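## Task

Ring the blue bell one time only: press its button fully down, then let it rise fully and stay up briefly. The bells are loose, so a press that shifts or tips the bell may not be credited, yet it is still counted as a ring. A second ring fails the task, as does touching any other bell's button or leaving any bell tipped over or moved. The result must hold without the robot holding anything in place.

## Robot and tools

ROBOT. Two 7-joint arms, left_arm and right_arm, each with a parallel gripper, are mounted at a table. The names are labels only; they do not tell you which side of an image an arm appears on. Each arm's joints, in column order: waist, shoulder, upper arm roll, elbow, forearm roll, wrist pitch, wrist roll.

FRAME. All reported positions share one scene frame in metres: origin on the table top midway between the arms, +x out over the table, +z up, and left_arm sits toward +y. Reported hand positions can be somewhat wrong, especially when an arm is stretched far out.

execute_actions takes "actions", a list holding one item or nothing, plus optional "pictures" (boolean; images come by default). An empty list just reports the state. A wait item is {"steps": N} with N up to 300 control steps (1/30 s each); it sends nothing new. A motion item is {"rows": [...], "steps": N} with 1 to 15 rows and N at most 15 (default 15). Every row is one list covering both arms: exactly 16 numbers, first left_arm's 7 joint targets then its opening, then right_arm's 7 joint targets then its opening. Joint values are absolute target angles in radians, on the same scale as the Joint positions line, not offsets. One row is used per step; if rows run out, the final row keeps being applied. To hold an arm still, repeat its current angles. Opening runs from -1 (closed) to +1 (fully open).

Joint ranges (rad), per arm in column order: waist -6.283 to 6.283, shoulder -2.059 to 2.094, upper arm roll -6.283 to 6.283, elbow -0.192 to 3.927, forearm roll -6.283 to 6.283, wrist pitch -1.693 to 3.142, wrist roll -6.283 to 6.283. A target more than 0.010 beyond a limit (and beyond the current angle) gets the whole call rejected, and nothing moves. True limits may differ by up to 0.010; a target past the true end is clipped, and the result may print "joint sent to its limit", possibly about an earlier motion. Missing that line proves nothing.

Motion is rate-limited: targets move at most 3.14 rad/s, take 0.16 s to reach speed, and all joints of one arm are timed to arrive together. Each step's sent target stays within 0.623 rad of the measured angle, and if the targets would shift the gripper more than 70 mm from where it is, they are scaled back. So large moves need several calls. After a call ends, arms keep heading to the last row sent until they settle or a step is HELD.

zoom_image: {"camera": name, "region": [x0, y0, x1, y1]} in pixels of that camera's last full image, origin top-left, at most 504 by 504. Cameras: cam_head_left, cam_head_right, cam_high, cam_low, cam_left_wrist, cam_right_wrist, all 504x504. Calibration is given as K, distortion D and T_world_to_cam (world to camera, metres) and may be off by a few degrees or millimetres.

finished_scene: {"scene": n}, the number of the current scene. The goal must still be true at that moment.

RESULT LINES. The state line lists per arm end_effector_position (m), end_effector_quat_wxyz and velocities (m/s, rad/s). That position is the point between the pads when closed, roughly 2 cm behind the fingertips; fingers point along the gripper's +z and close along its y. Joint positions / Joint velocities give each arm's seven joints (rad, rad/s) then pad gap (m; 0.084 when fully open). grip_measured is the measured opening on the command scale. Joint torques follow the joint order without the gripper; they are offset, scaled and noisy, and nonzero even with no contact. "joint command not followed" means the clearance check altered or blocked joint targets on some steps; HELD marks steps where your row was not sent, partly or fully. MOTOR HOT appears at 65 °C; at 80 °C an OVER-TEMPERATURE FAULT brakes that arm until it cools.

BELLS. A ring is a full press of the button followed by a full release held briefly. Press straight down on the button with a fingertip or closed gripper, slowly, then lift clearly clear. Count carefully: a slipping or tipping press still counts, and an extra ring fails. Never touch another bell's button; do not shove or tip any bell.

AVOID. Knocking anything off the table; letting the arms collide or press on each other; hard pushes or slams. Contact torque reaching a joint's load limit (N m: waist 45, shoulder 45, upper arm roll 27, elbow 27, forearm roll 27, wrist pitch 18, wrist roll 18) triggers a TORQUE FAULT: the arm stops, backs that joint off, freezes for 10 seconds and drops the rest of the call. Smooth, economical, quick motion is preferred.

Each tool is called after ">>>" by a JSON object that holds its "fn" and its "kwargs", one argument or row to a line.

## Session

>>> {"fn": "execute_actions", "kwargs": {
  "actions": []
}}

Scene clock: 0.00 s of 5100.00 s.
left_arm: end_effector_position=(+0.1234, +0.4467, +0.2198) grip_measured=+1.00 end_effector_quat_wxyz=(+0.023, +0.675, +0.735, +0.048) end_effector_velocity=(-0.000, -0.000, -0.000) end_effector_angular_velocity=(-0.001, +0.001, +0.003) | right_arm: end_effector_position=(+0.6207, -0.2146, +0.2882) grip_measured=+1.00 end_effector_quat_wxyz=(+0.435, +0.550, +0.702, +0.123) end_effector_velocity=(-0.000, -0.000, -0.000) end_effector_angular_velocity=(-0.002, +0.001, -0.000)
Joint positions: left_arm=[ 1.219 -1.203 -0.04   0.268 -0.113  1.394 -0.489  0.084] | right_arm=[ 0.018 -0.059  0.051  0.933 -1.289  0.468 -0.579  0.084]
Joint velocities: left_arm=[ 0.002  0.    -0.    -0.     0.     0.001 -0.001  0.   ] | right_arm=[-0.     0.    -0.    -0.001 -0.001  0.001 -0.    -0.   ]
Joint torques (N m, as the arm reports them, + toward a larger angle): no reading

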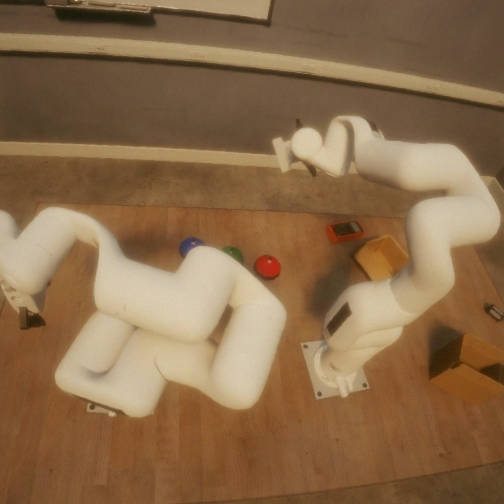

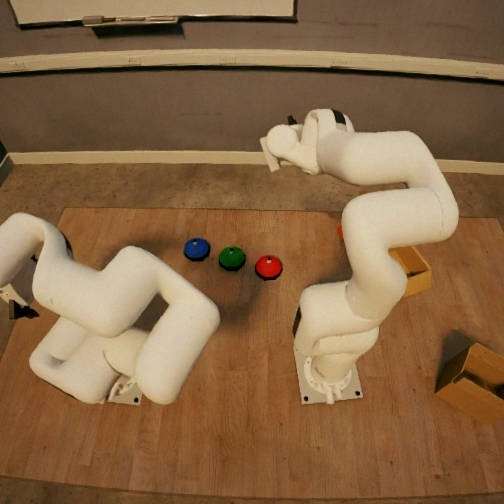

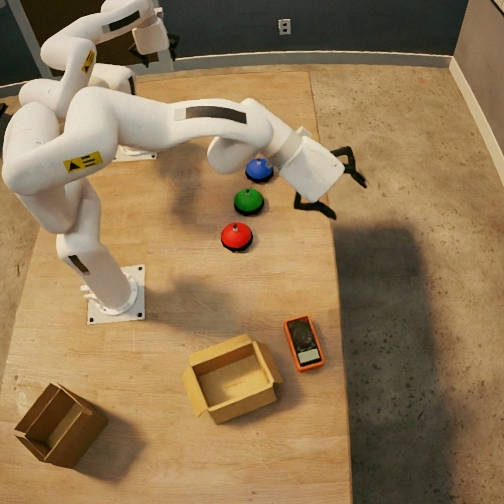

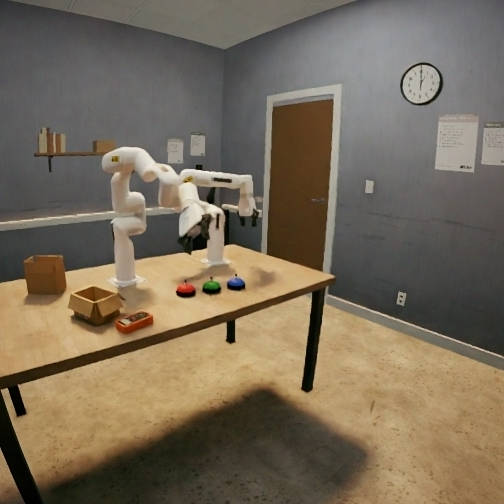

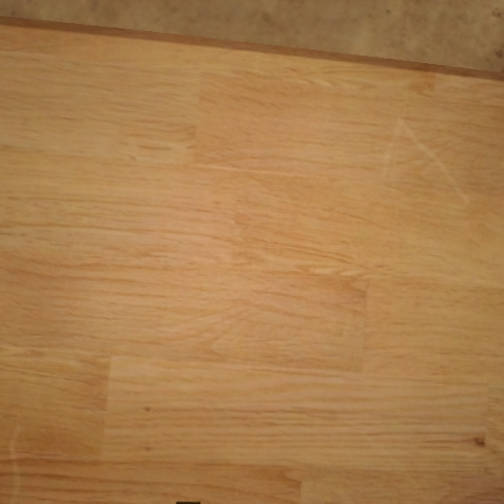

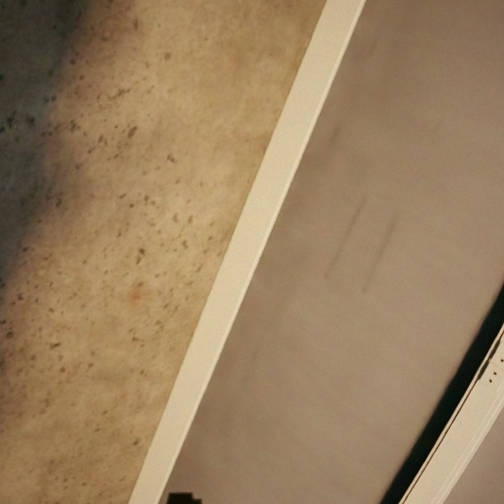

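>>> {"fn": "execute_actions", "kwargs": {
  "actions": [
    {"rows":[[-0.34,-0.07,0,0.796,0,0.866,-0.489,-1,0.018,-0.059,0.051,0.933,-1.289,0.468,-0.579,1]]}
  ],
  "pictures": false
}}

>>> {"fn": "execute_actions", "kwargs": {
  "actions": [
    {"steps":30}
  ]
}}

Scene clock: 12.83 s of 5100.00 s.
left_arm: end_effector_position=(+0.3122, +0.4666, +0.2660) grip_measured=-1.00 end_effector_quat_wxyz=(+0.010, +0.851, +0.516, +0.097) end_effector_velocity=(+0.399, -0.230, -0.183) end_effector_angular_velocity=(-0.180, +0.386, -1.282) | right_arm: end_effector_position=(+0.6206, -0.2145, +0.2880) grip_measured=+1.00 end_effector_quat_wxyz=(+0.435, +0.550, +0.703, +0.123) end_effector_velocity=(+0.001, -0.000, +0.000) end_effector_angular_velocity=(-0.001, -0.001, +0.000)
Joint positions: left_arm=[ 0.649 -0.634 -0.013  0.612 -0.04   1.052 -0.489  0.   ] | right_arm=[ 0.018 -0.059  0.051  0.933 -1.289  0.468 -0.579  0.084]
Joint velocities: left_arm=[-1.285  1.284  0.028  0.428  0.093 -0.436 -0.     0.   ] | right_arm=[ 0.     0.002 -0.     0.002 -0.003  0.     0.001  0.   ]
Joint torques (N m, as the arm reports them, + toward a larger angle): left_arm=[-0.6  -6.09 -0.83 10.67  0.38 -1.84  0.47] | right_arm=[ -0.28 -22.81  -0.05  17.66   0.16  -1.38  -0.87]
Steps of this call (steps 1 to 90: nothing new was sent; then 9.33 s passed at rest; steps 91 to 105: all 15 steps of this action). Readings (joint positions):
91: left_arm=[1.218 -1.202 -0.039 0.268 -0.113 1.393 -0.489] | right_arm=[0.018 -0.059 0.051 0.933 -1.289 0.468 -0.579]
92: left_arm=[1.208 -1.193 -0.039 0.275 -0.110 1.384 -0.489] | right_arm=[0.018 -0.059 0.051 0.933 -1.289 0.468 -0.579]
94: left_arm=[1.140 -1.125 -0.034 0.331 -0.098 1.327 -0.489] | right_arm=[0.018 -0.059 0.051 0.933 -1.289 0.468 -0.579]
98: left_arm=[0.965 -0.950 -0.024 0.464 -0.071 1.200 -0.489] | right_arm=[0.018 -0.059 0.051 0.933 -1.289 0.468 -0.579]
105: the state above

Scene clock: 13.83 s of 5100.00 s.
left_arm: end_effector_position=(+0.4124, +0.1259, +0.1493) grip_measured=-1.00 end_effector_quat_wxyz=(+0.000, +0.999, +0.051, +0.001) end_effector_velocity=(+0.006, +0.007, +0.004) end_effector_angular_velocity=(-0.005, -0.010, +0.022) | right_arm: end_effector_position=(+0.6206, -0.2145, +0.2880) grip_measured=+1.00 end_effector_quat_wxyz=(+0.435, +0.550, +0.703, +0.123) end_effector_velocity=(-0.000, +0.000, -0.001) end_effector_angular_velocity=(-0.002, +0.001, +0.002)
Joint positions: left_arm=[-0.337 -0.071  0.003  0.796  0.     0.866 -0.489  0.   ] | right_arm=[ 0.018 -0.059  0.051  0.933 -1.289  0.468 -0.579  0.084]
Joint velocities: left_arm=[ 0.008 -0.003  0.014  0.005  0.001 -0.002 -0.     0.   ] | right_arm=[-0.    -0.    -0.    -0.001 -0.001 -0.001 -0.001 -0.   ]
Joint torques (N m, as the arm reports them, + toward a larger angle): left_arm=[ -1.61 -13.5   -1.26  10.92   0.37  -1.95   0.47] | right_arm=[ -0.16 -22.93  -0.02  17.56   0.04  -1.26  -0.83]
Steps of this call (steps 1 to 30: the robot went on to your last target). Readings (joint positions):
1: left_arm=[0.606 -0.592 -0.012 0.625 -0.037 1.038 -0.489] | right_arm=[0.018 -0.059 0.051 0.933 -1.289 0.468 -0.579]
2: left_arm=[0.564 -0.552 -0.011 0.637 -0.034 1.026 -0.489] | right_arm=[0.018 -0.059 0.051 0.933 -1.289 0.468 -0.579]
4: left_arm=[0.480 -0.482 -0.009 0.659 -0.029 1.003 -0.489] | right_arm=[0.018 -0.059 0.051 0.933 -1.289 0.468 -0.579]
8: left_arm=[0.311 -0.373 -0.007 0.694 -0.022 0.967 -0.489] | right_arm=[0.018 -0.059 0.051 0.933 -1.289 0.468 -0.579]
30: the state above
camera_calibration (this result's frames):
cam_left_wrist: T_world_to_cam=[[0.0996104, -0.994807, 0.0209096, 0.108652], [-0.995013, -0.0996972, -0.00315105, 0.49139], [0.00521931, -0.0204915, -0.999776, 0.281679], [0, 0, 0, 1]] pos_world=[0.476647, 0.16285, 0.280893]
cam_right_wrist: T_world_to_cam=[[0.655546, 0.372664, 0.656796, -0.484221], [0.0241664, -0.879657, 0.474994, -0.269653], [0.754769, -0.295508, -0.585661, -0.237321], [0, 0, 0, 1]] pos_world=[0.503068, -0.126881, 0.307129]

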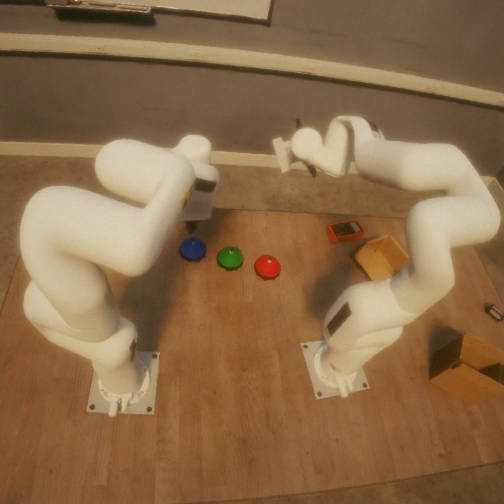

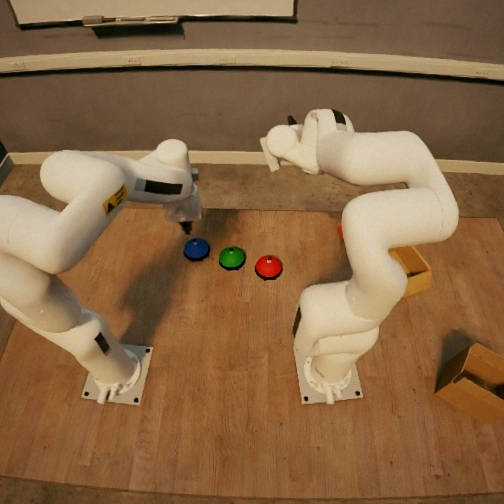

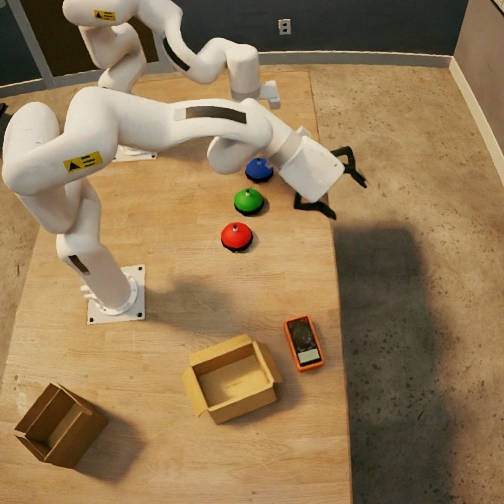

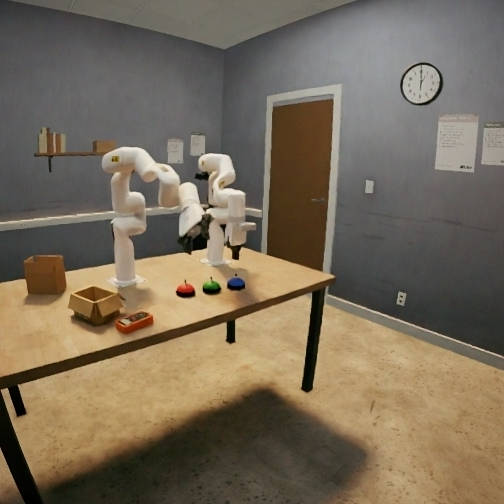

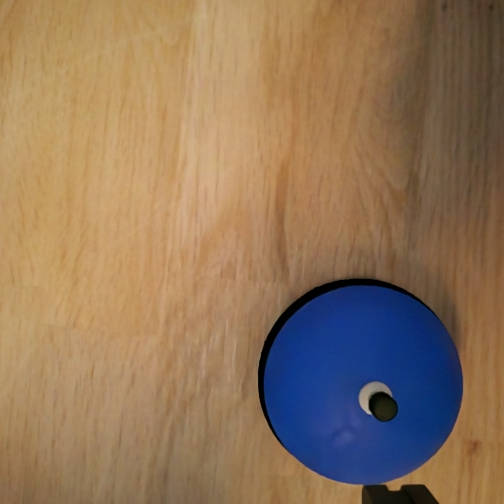

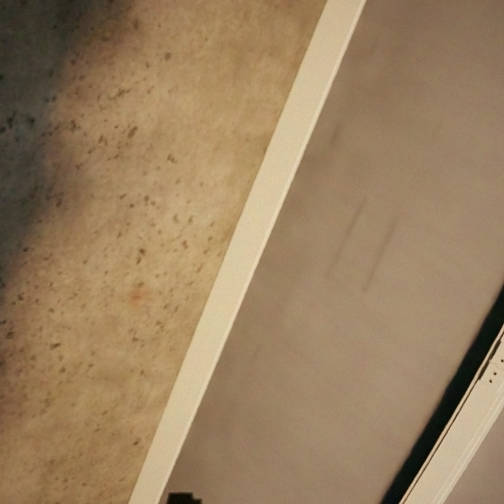

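>>> {"fn": "execute_actions", "kwargs": {
  "actions": [
    {"rows":[[-0.368,0.102,0,0.816,0,0.714,-0.517,-1,0.018,-0.059,0.051,0.933,-1.289,0.468,-0.579,1]]}
  ]
}}

Scene clock: 18.00 s of 5100.00 s.
left_arm: end_effector_position=(+0.4274, +0.1039, +0.0947) grip_measured=-1.00 end_effector_quat_wxyz=(+0.001, +0.999, +0.049, +0.001) end_effector_velocity=(-0.010, +0.002, -0.010) end_effector_angular_velocity=(+0.012, +0.026, -0.004) | right_arm: end_effector_position=(+0.6206, -0.2145, +0.2880) grip_measured=+1.00 end_effector_quat_wxyz=(+0.435, +0.550, +0.703, +0.123) end_effector_velocity=(-0.000, +0.000, -0.001) end_effector_angular_velocity=(-0.001, +0.002, +0.001)
Joint positions: left_arm=[-0.368  0.1    0.     0.817  0.     0.714 -0.517  0.   ] | right_arm=[ 0.018 -0.059  0.051  0.933 -1.289  0.468 -0.579  0.084]
Joint velocities: left_arm=[-0.001  0.01  -0.004 -0.015  0.001  0.003 -0.001  0.   ] | right_arm=[ 0.     0.001  0.    -0.001 -0.    -0.    -0.     0.   ]
Joint torques (N m, as the arm reports them, + toward a larger angle): left_arm=[ -0.46 -15.8   -0.02  10.46   0.29  -2.03   0.47] | right_arm=[ -0.25 -22.96  -0.11  17.7    0.04  -1.34  -0.87]
Steps of this call (steps 1 to 15: the robot went on to your last target; steps 16 to 90: nothing new was sent; then 0.67 s passed at rest; steps 91 to 105: all 15 steps of this action). Readings (joint positions):
91: left_arm=[-0.340 -0.069 0.000 0.796 -0.000 0.865 -0.489] | right_arm=[0.018 -0.059 0.051 0.933 -1.289 0.468 -0.579]
92: left_arm=[-0.342 -0.061 0.000 0.798 0.000 0.855 -0.491] | right_arm=[0.018 -0.059 0.051 0.933 -1.289 0.468 -0.579]
94: left_arm=[-0.352 0.003 0.002 0.811 0.000 0.793 -0.502] | right_arm=[0.018 -0.059 0.051 0.933 -1.289 0.468 -0.579]
98: left_arm=[-0.368 0.107 -0.002 0.808 -0.000 0.720 -0.516] | right_arm=[0.018 -0.059 0.051 0.933 -1.289 0.468 -0.579]
105: the state above
camera_calibration (this result's frames):
cam_left_wrist: T_world_to_cam=[[0.0942223, -0.995321, 0.021385, 0.0887086], [-0.995531, -0.0943361, -0.00437478, 0.503795], [0.00637169, -0.0208772, -0.999762, 0.226136], [0, 0, 0, 1]] pos_world=[0.491744, 0.140541, 0.22639]
cam_right_wrist: T_world_to_cam=[[0.655546, 0.372664, 0.656796, -0.484221], [0.0241665, -0.879657, 0.474994, -0.269653], [0.754769, -0.295508, -0.585661, -0.237321], [0, 0, 0, 1]] pos_world=[0.503068, -0.126881, 0.307129]

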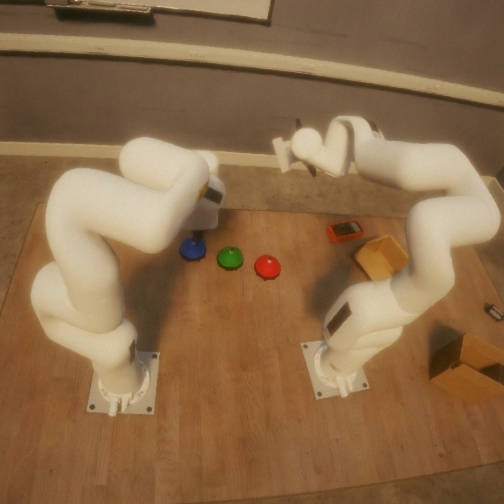

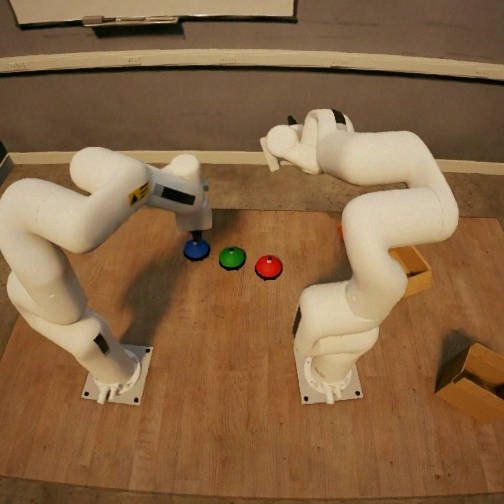

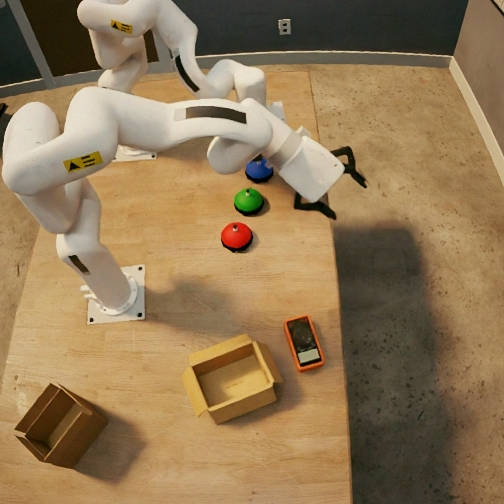

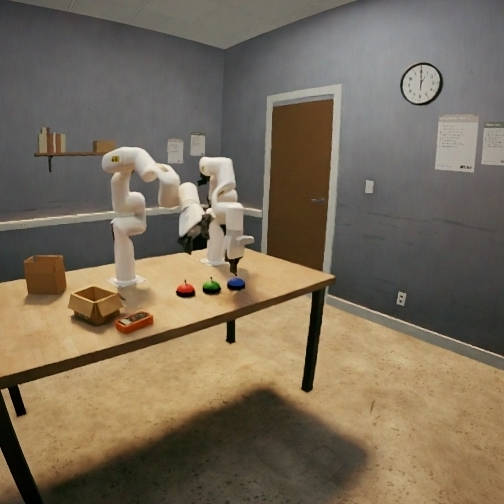

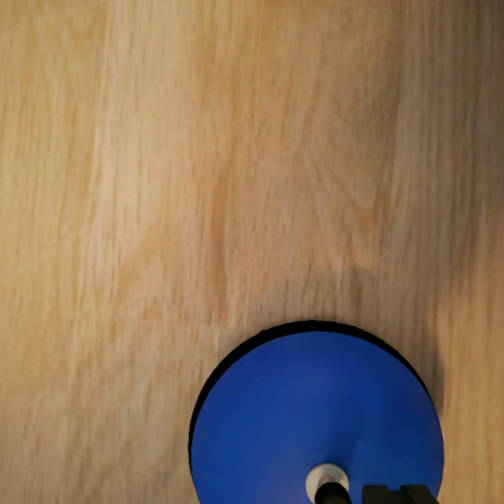

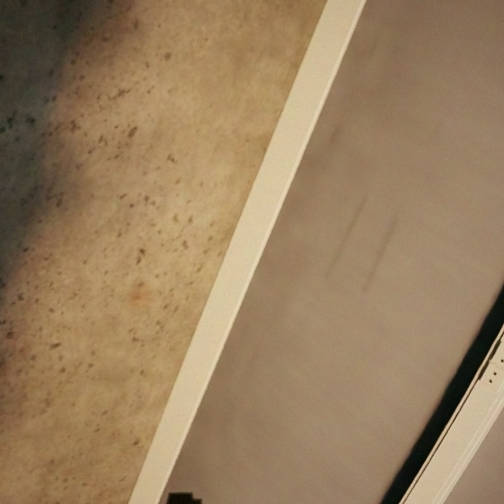

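>>> {"fn": "execute_actions", "kwargs": {
  "actions": [
    {"rows":[[-0.339,0.102,0,0.806,0,0.704,-0.488,-1,0.018,-0.059,0.051,0.933,-1.289,0.468,-0.579,1]]}
  ]
}}

>>> {"fn": "zoom_image", "kwargs": {
  "camera": "cam_low",
  "region": [190,230,280,300]
}}

>>> {"fn": "zoom_image", "kwargs": {
  "camera": "cam_head_right",
  "region": [150,200,240,270]
}}

Scene clock: 26.77 s of 5100.00 s.
left_arm: end_effector_position=(+0.4297, +0.1164, +0.0908) grip_measured=-1.00 end_effector_quat_wxyz=(+0.000, +0.999, +0.048, +0.000) end_effector_velocity=(+0.001, +0.003, -0.000) end_effector_angular_velocity=(+0.000, +0.001, +0.007) | right_arm: end_effector_position=(+0.6206, -0.2145, +0.2880) grip_measured=+1.00 end_effector_quat_wxyz=(+0.435, +0.550, +0.703, +0.123) end_effector_velocity=(+0.000, +0.000, -0.001) end_effector_angular_velocity=(-0.002, +0.002, +0.002)
Joint positions: left_arm=[-0.339  0.102 -0.     0.806  0.     0.704 -0.488  0.   ] | right_arm=[ 0.018 -0.059  0.051  0.933 -1.289  0.468 -0.579  0.084]
Joint velocities: left_arm=[ 0.003  0.     0.003 -0.001 -0.001 -0.    -0.     0.   ] | right_arm=[-0.     0.001 -0.    -0.    -0.002 -0.001 -0.002 -0.   ]
Joint torques (N m, as the arm reports them, + toward a larger angle): left_arm=[ -0.53 -15.91  -0.12  10.27   0.56  -1.98   0.42] | right_arm=[ -0.21 -22.89   0.01  17.49   0.09  -1.38  -0.9 ]
Steps of this call (steps 1 to 15: the robot went on to your last target; steps 16 to 90: nothing new was sent; then 5.27 s passed at rest; steps 91 to 105: all 15 steps of this action). Readings (joint positions):
91: left_arm=[-0.367 0.102 -0.000 0.816 0.000 0.714 -0.516] | right_arm=[0.018 -0.059 0.051 0.933 -1.289 0.468 -0.579]
92: left_arm=[-0.361 0.102 -0.002 0.814 0.000 0.711 -0.508] | right_arm=[0.018 -0.059 0.051 0.933 -1.289 0.468 -0.579]
94: left_arm=[-0.346 0.102 -0.000 0.808 0.000 0.706 -0.494] | right_arm=[0.018 -0.059 0.051 0.933 -1.289 0.468 -0.579]
98: left_arm=[-0.338 0.102 0.001 0.806 -0.000 0.704 -0.488] | right_arm=[0.018 -0.059 0.051 0.933 -1.289 0.468 -0.579]
105: the state above
camera_calibration (this result's frames):
cam_left_wrist: T_world_to_cam=[[0.0934451, -0.995423, 0.0200513, 0.101478], [-0.995617, -0.0935019, -0.00191243, 0.506921], [0.00377851, -0.0197847, -0.999797, 0.223415], [0, 0, 0, 1]] pos_world=[0.494372, 0.152832, 0.222304]
cam_right_wrist: T_world_to_cam=[[0.655546, 0.372664, 0.656796, -0.484221], [0.0241663, -0.879657, 0.474994, -0.269653], [0.754769, -0.295508, -0.585661, -0.237321], [0, 0, 0, 1]] pos_world=[0.503068, -0.126881, 0.307129]

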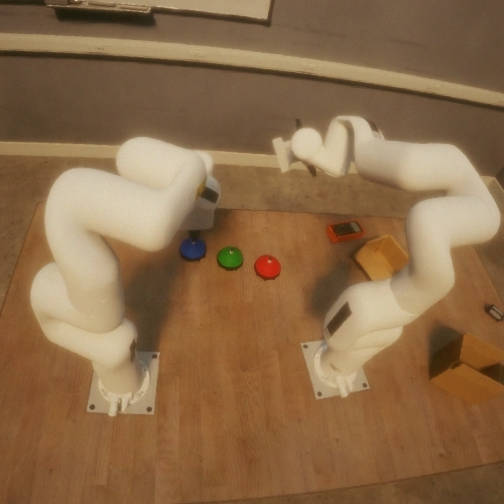

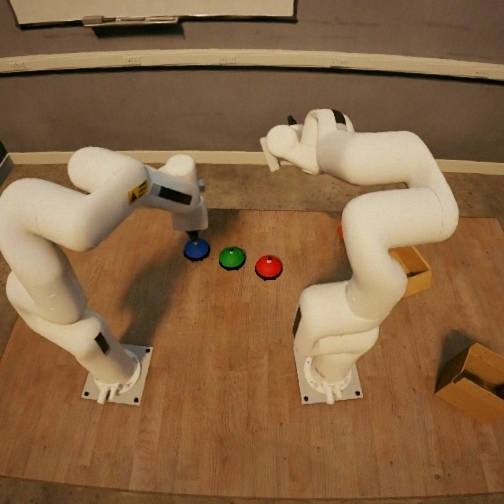

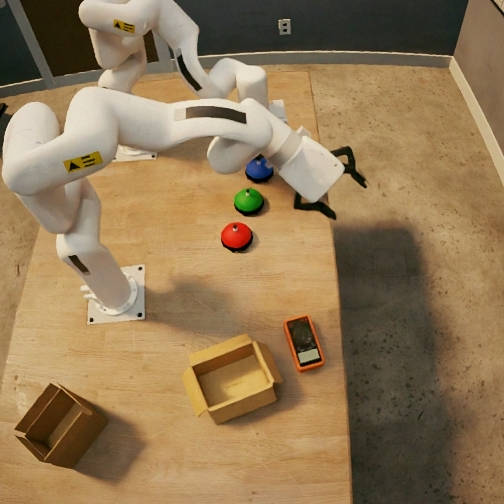

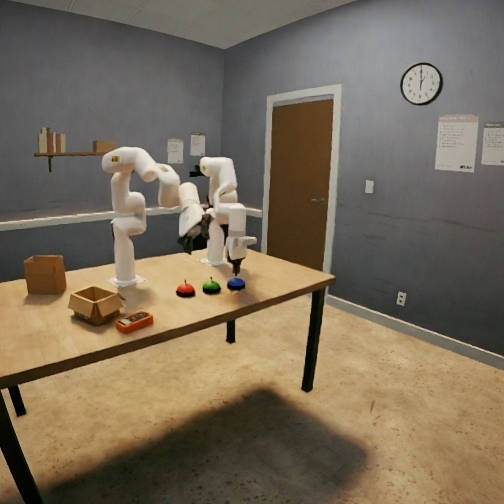

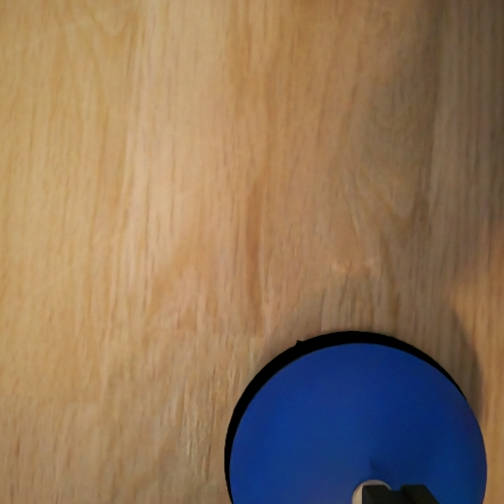

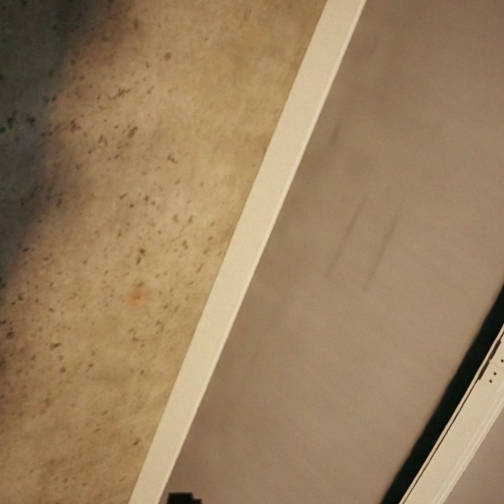

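Region (190, 230, 280, 300) of cam_low's 504x504 image, scaled by 5.600, with more detail than that image has.

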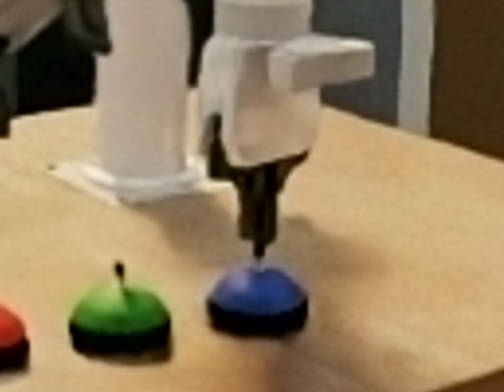

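Region (150, 200, 240, 270) of cam_head_right's 504x504 image, scaled by 5.600, with more detail than that image has.

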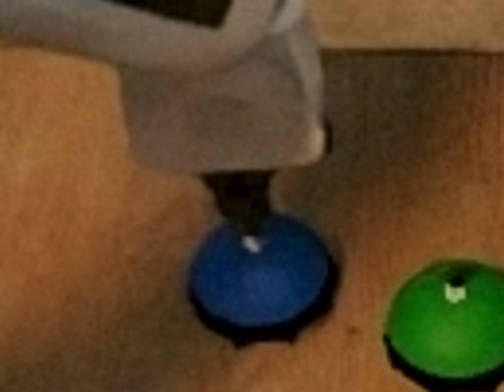

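>>> {"fn": "execute_actions", "kwargs": {
  "actions": [
    {"rows":[[-0.339,0.110,0,0.803,0,0.693,-0.488,-1,0.018,-0.059,0.051,0.933,-1.289,0.468,-0.579,1],[-0.339,0.110,0,0.803,0,0.693,-0.488,-1,0.018,-0.059,0.051,0.933,-1.289,0.468,-0.579,1],[-0.339,0.110,0,0.803,0,0.693,-0.488,-1,0.018,-0.059,0.051,0.933,-1.289,0.468,-0.579,1],[-0.339,0.118,0,0.800,0,0.682,-0.488,-1,0.018,-0.059,0.051,0.933,-1.289,0.468,-0.579,1],[-0.339,0.118,0,0.800,0,0.682,-0.488,-1,0.018,-0.059,0.051,0.933,-1.289,0.468,-0.579,1],[-0.339,0.118,0,0.800,0,0.682,-0.488,-1,0.018,-0.059,0.051,0.933,-1.289,0.468,-0.579,1],[-0.339,0.126,0,0.797,0,0.671,-0.488,-1,0.018,-0.059,0.051,0.933,-1.289,0.468,-0.579,1],[-0.339,0.126,0,0.797,0,0.671,-0.488,-1,0.018,-0.059,0.051,0.933,-1.289,0.468,-0.579,1],[-0.339,0.126,0,0.797,0,0.671,-0.488,-1,0.018,-0.059,0.051,0.933,-1.289,0.468,-0.579,1],[-0.339,0.134,0,0.7945,0,0.6605,-0.488,-1,0.018,-0.059,0.051,0.933,-1.289,0.468,-0.579,1]]}
  ]
}}

>>> {"fn": "zoom_image", "kwargs": {
  "camera": "cam_low",
  "region": [190,230,280,300]
}}

Scene clock: 36.93 s of 5100.00 s.
left_arm: end_effector_position=(+0.4325, +0.1154, +0.0803) grip_measured=-1.00 end_effector_quat_wxyz=(+0.002, +0.999, +0.048, +0.005) end_effector_velocity=(-0.001, +0.000, -0.004) end_effector_angular_velocity=(-0.000, -0.001, +0.000) | right_arm: end_effector_position=(+0.6206, -0.2145, +0.2880) grip_measured=+1.00 end_effector_quat_wxyz=(+0.435, +0.550, +0.703, +0.123) end_effector_velocity=(-0.000, +0.001, +0.000) end_effector_angular_velocity=(+0.002, -0.001, +0.000)
Joint positions: left_arm=[-0.339  0.128  0.     0.8    0.     0.661 -0.488  0.   ] | right_arm=[ 0.018 -0.059  0.051  0.933 -1.289  0.468 -0.579  0.084]
Joint velocities: left_arm=[ 0.     0.006  0.    -0.006 -0.    -0.013  0.001  0.   ] | right_arm=[ 0.    -0.     0.001 -0.     0.001 -0.001  0.001 -0.   ]
Joint torques (N m, as the arm reports them, + toward a larger angle): left_arm=[-0.51 -5.54 -0.14  4.54  0.38 -2.05  0.46] | right_arm=[ -0.02 -22.83  -0.1   17.62   0.08  -1.32  -0.84]
Steps of this call (steps 1 to 15: the robot went on to your last target; steps 16 to 90: nothing new was sent; then 6.67 s passed at rest; steps 91 to 105: all 15 steps of this action). Readings (joint positions):
91: left_arm=[-0.339 0.102 -0.000 0.806 -0.000 0.703 -0.488] | right_arm=[0.018 -0.059 0.051 0.933 -1.289 0.468 -0.579]
92: left_arm=[-0.339 0.104 -0.000 0.806 0.000 0.700 -0.488] | right_arm=[0.018 -0.059 0.051 0.933 -1.289 0.468 -0.579]
94: left_arm=[-0.339 0.109 -0.000 0.803 0.000 0.695 -0.488] | right_arm=[0.018 -0.059 0.051 0.933 -1.289 0.468 -0.579]
98: left_arm=[-0.339 0.119 0.000 0.800 0.000 0.679 -0.488] | right_arm=[0.018 -0.059 0.051 0.933 -1.289 0.468 -0.579]
105: the state above
camera_calibration (this result's frames):
cam_left_wrist: T_world_to_cam=[[0.0936967, -0.995293, 0.0247359, 0.100003], [-0.995513, -0.0939888, -0.0109179, 0.510378], [0.0131914, -0.023602, -0.999634, 0.209267], [0, 0, 0, 1]] pos_world=[0.495958, 0.152441, 0.212289]
cam_right_wrist: T_world_to_cam=[[0.655546, 0.372664, 0.656796, -0.484221], [0.0241666, -0.879657, 0.474994, -0.269653], [0.754769, -0.295508, -0.585661, -0.237321], [0, 0, 0, 1]] pos_world=[0.503068, -0.126881, 0.307129]

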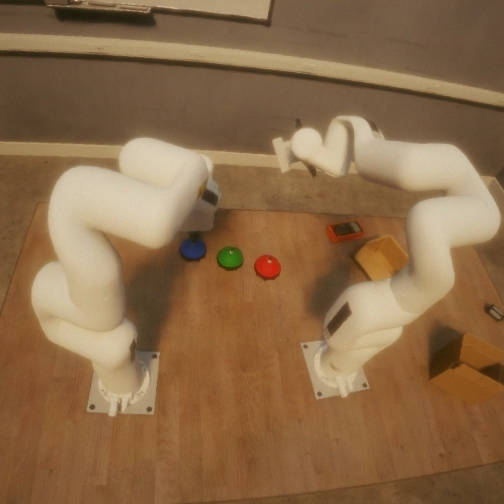

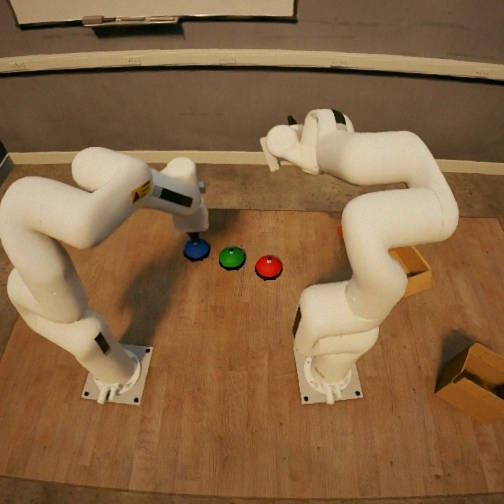

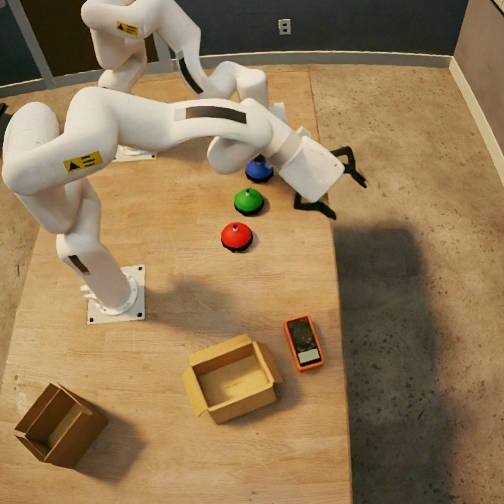

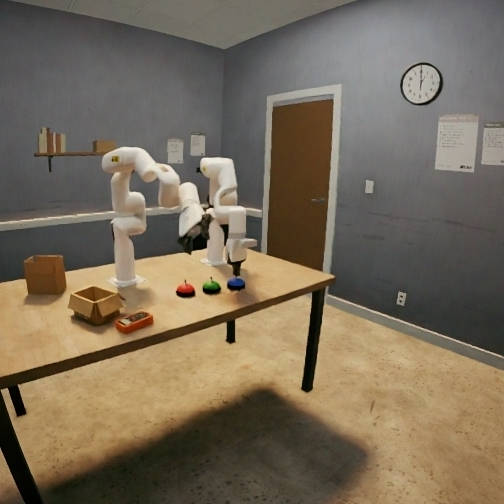

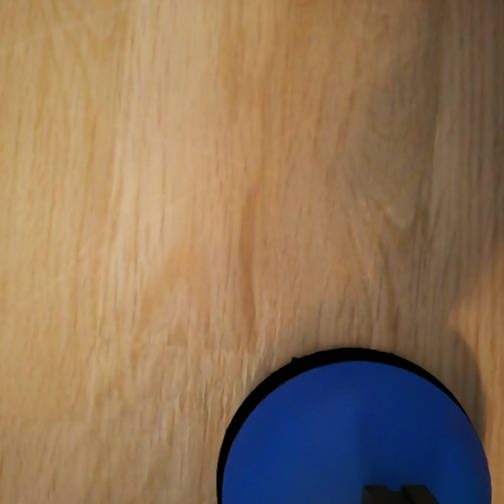

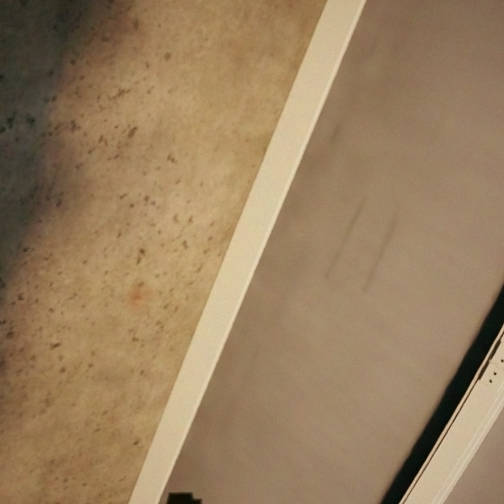

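Region (190, 230, 280, 300) of cam_low's 504x504 image, scaled by 5.600, with more detail than that image has.

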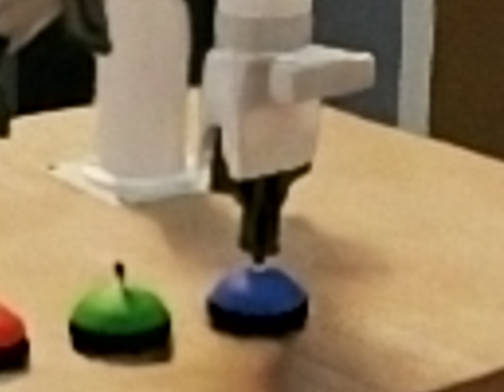

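Bottomed out. Lift.

>>> {"fn": "execute_actions", "kwargs": {
  "actions": [
    {"rows":[[-0.339,0.05,0,0.825,0,0.775,-0.488,-1,0.018,-0.059,0.051,0.933,-1.289,0.468,-0.579,1]]}
  ],
  "pictures": false
}}

>>> {"fn": "execute_actions", "kwargs": {
  "actions": [
    {"steps":20}
  ],
  "pictures": false
}}

>>> {"fn": "finished_scene", "kwargs": {
  "scene": 1
}}

Scene clock: 41.43 s of 5100.00 s.
left_arm: end_effector_position=(+0.4278, +0.1173, +0.1133) grip_measured=-1.00 end_effector_quat_wxyz=(-0.001, +0.999, +0.048, -0.002) end_effector_velocity=(+0.010, -0.005, +0.014) end_effector_angular_velocity=(-0.014, -0.034, -0.002) | right_arm: end_effector_position=(+0.6206, -0.2145, +0.2880) grip_measured=+1.00 end_effector_quat_wxyz=(+0.435, +0.550, +0.703, +0.123) end_effector_velocity=(+0.000, -0.000, +0.001) end_effector_angular_velocity=(+0.000, -0.001, -0.001)
Joint positions: left_arm=[-0.339  0.052  0.     0.823 -0.     0.775 -0.488  0.   ] | right_arm=[ 0.018 -0.059  0.051  0.933 -1.289  0.468 -0.579  0.084]
Joint velocities: left_arm=[-0.002 -0.015 -0.001  0.018 -0.    -0.003 -0.001  0.   ] | right_arm=[ 0.    -0.001 -0.     0.     0.     0.     0.     0.   ]
Joint torques (N m, as the arm reports them, + toward a larger angle): left_arm=[ -0.43 -15.39   0.08  10.58   0.45  -1.95   0.5 ] | right_arm=[ -0.11 -22.91  -0.05  17.6    0.02  -1.29  -0.88]
Steps of this call (steps 1 to 15: the robot went on to your last target; steps 16 to 90: nothing new was sent; then 1.00 s passed at rest; steps 91 to 105: all 15 steps of this action). Readings (joint positions):
91: left_arm=[-0.339 0.129 0.000 0.798 -0.000 0.662 -0.488] | right_arm=[0.018 -0.059 0.051 0.933 -1.289 0.468 -0.579]
92: left_arm=[-0.339 0.124 0.000 0.800 0.000 0.672 -0.488] | right_arm=[0.018 -0.059 0.051 0.933 -1.289 0.468 -0.579]
94: left_arm=[-0.339 0.093 0.000 0.801 -0.000 0.732 -0.488] | right_arm=[0.018 -0.059 0.051 0.933 -1.289 0.468 -0.579]
98: left_arm=[-0.339 0.053 -0.000 0.821 -0.000 0.774 -0.488] | right_arm=[0.018 -0.059 0.051 0.933 -1.289 0.468 -0.579]
105: the state above

Scene clock: 42.10 s of 5100.00 s.
left_arm: end_effector_position=(+0.4290, +0.1168, +0.1150) grip_measured=-1.00 end_effector_quat_wxyz=(-0.000, +0.999, +0.048, -0.000) end_effector_velocity=(+0.000, +0.000, +0.000) end_effector_angular_velocity=(-0.000, -0.001, +0.000) | right_arm: end_effector_position=(+0.6206, -0.2145, +0.2880) grip_measured=+1.00 end_effector_quat_wxyz=(+0.435, +0.550, +0.703, +0.123) end_effector_velocity=(-0.000, +0.000, +0.000) end_effector_angular_velocity=(+0.000, +0.000, +0.000)
Joint positions: left_arm=[-0.339  0.05   0.     0.825 -0.     0.775 -0.488  0.   ] | right_arm=[ 0.018 -0.059  0.051  0.933 -1.289  0.468 -0.579  0.084]
Joint velocities: left_arm=[ 0.    -0.001  0.     0.001 -0.     0.001 -0.     0.   ] | right_arm=[-0.    -0.001  0.    -0.001  0.001 -0.    -0.     0.   ]
Joint torques (N m, as the arm reports them, + toward a larger angle): left_arm=[ -0.4  -15.32   0.02  10.7    0.4   -2.04   0.53] | right_arm=[ -0.33 -22.88  -0.08  17.63   0.07  -1.31  -0.89]
Steps of this call (steps 1 to 15: the robot went on to your last target; steps 16 to 20: nothing new was sent). Readings (joint positions):
1: left_arm=[-0.339 0.052 0.000 0.824 -0.000 0.775 -0.488] | right_arm=[0.018 -0.059 0.051 0.933 -1.289 0.468 -0.579]
2: left_arm=[-0.339 0.051 -0.000 0.824 -0.000 0.775 -0.488] | right_arm=[0.018 -0.059 0.051 0.933 -1.289 0.468 -0.579]
4: left_arm=[-0.339 0.051 -0.000 0.824 -0.000 0.775 -0.488] | right_arm=[0.018 -0.059 0.051 0.933 -1.289 0.468 -0.579]
8: left_arm=[-0.339 0.050 0.000 0.825 -0.000 0.775 -0.488] | right_arm=[0.018 -0.059 0.051 0.933 -1.289 0.468 -0.579]
20: the state above
All arms were judged still, so your last target was given up. Only a new action makes them travel on or press farther. Fingers that are still opening or closing keep moving.

The scene is finished: the task was done.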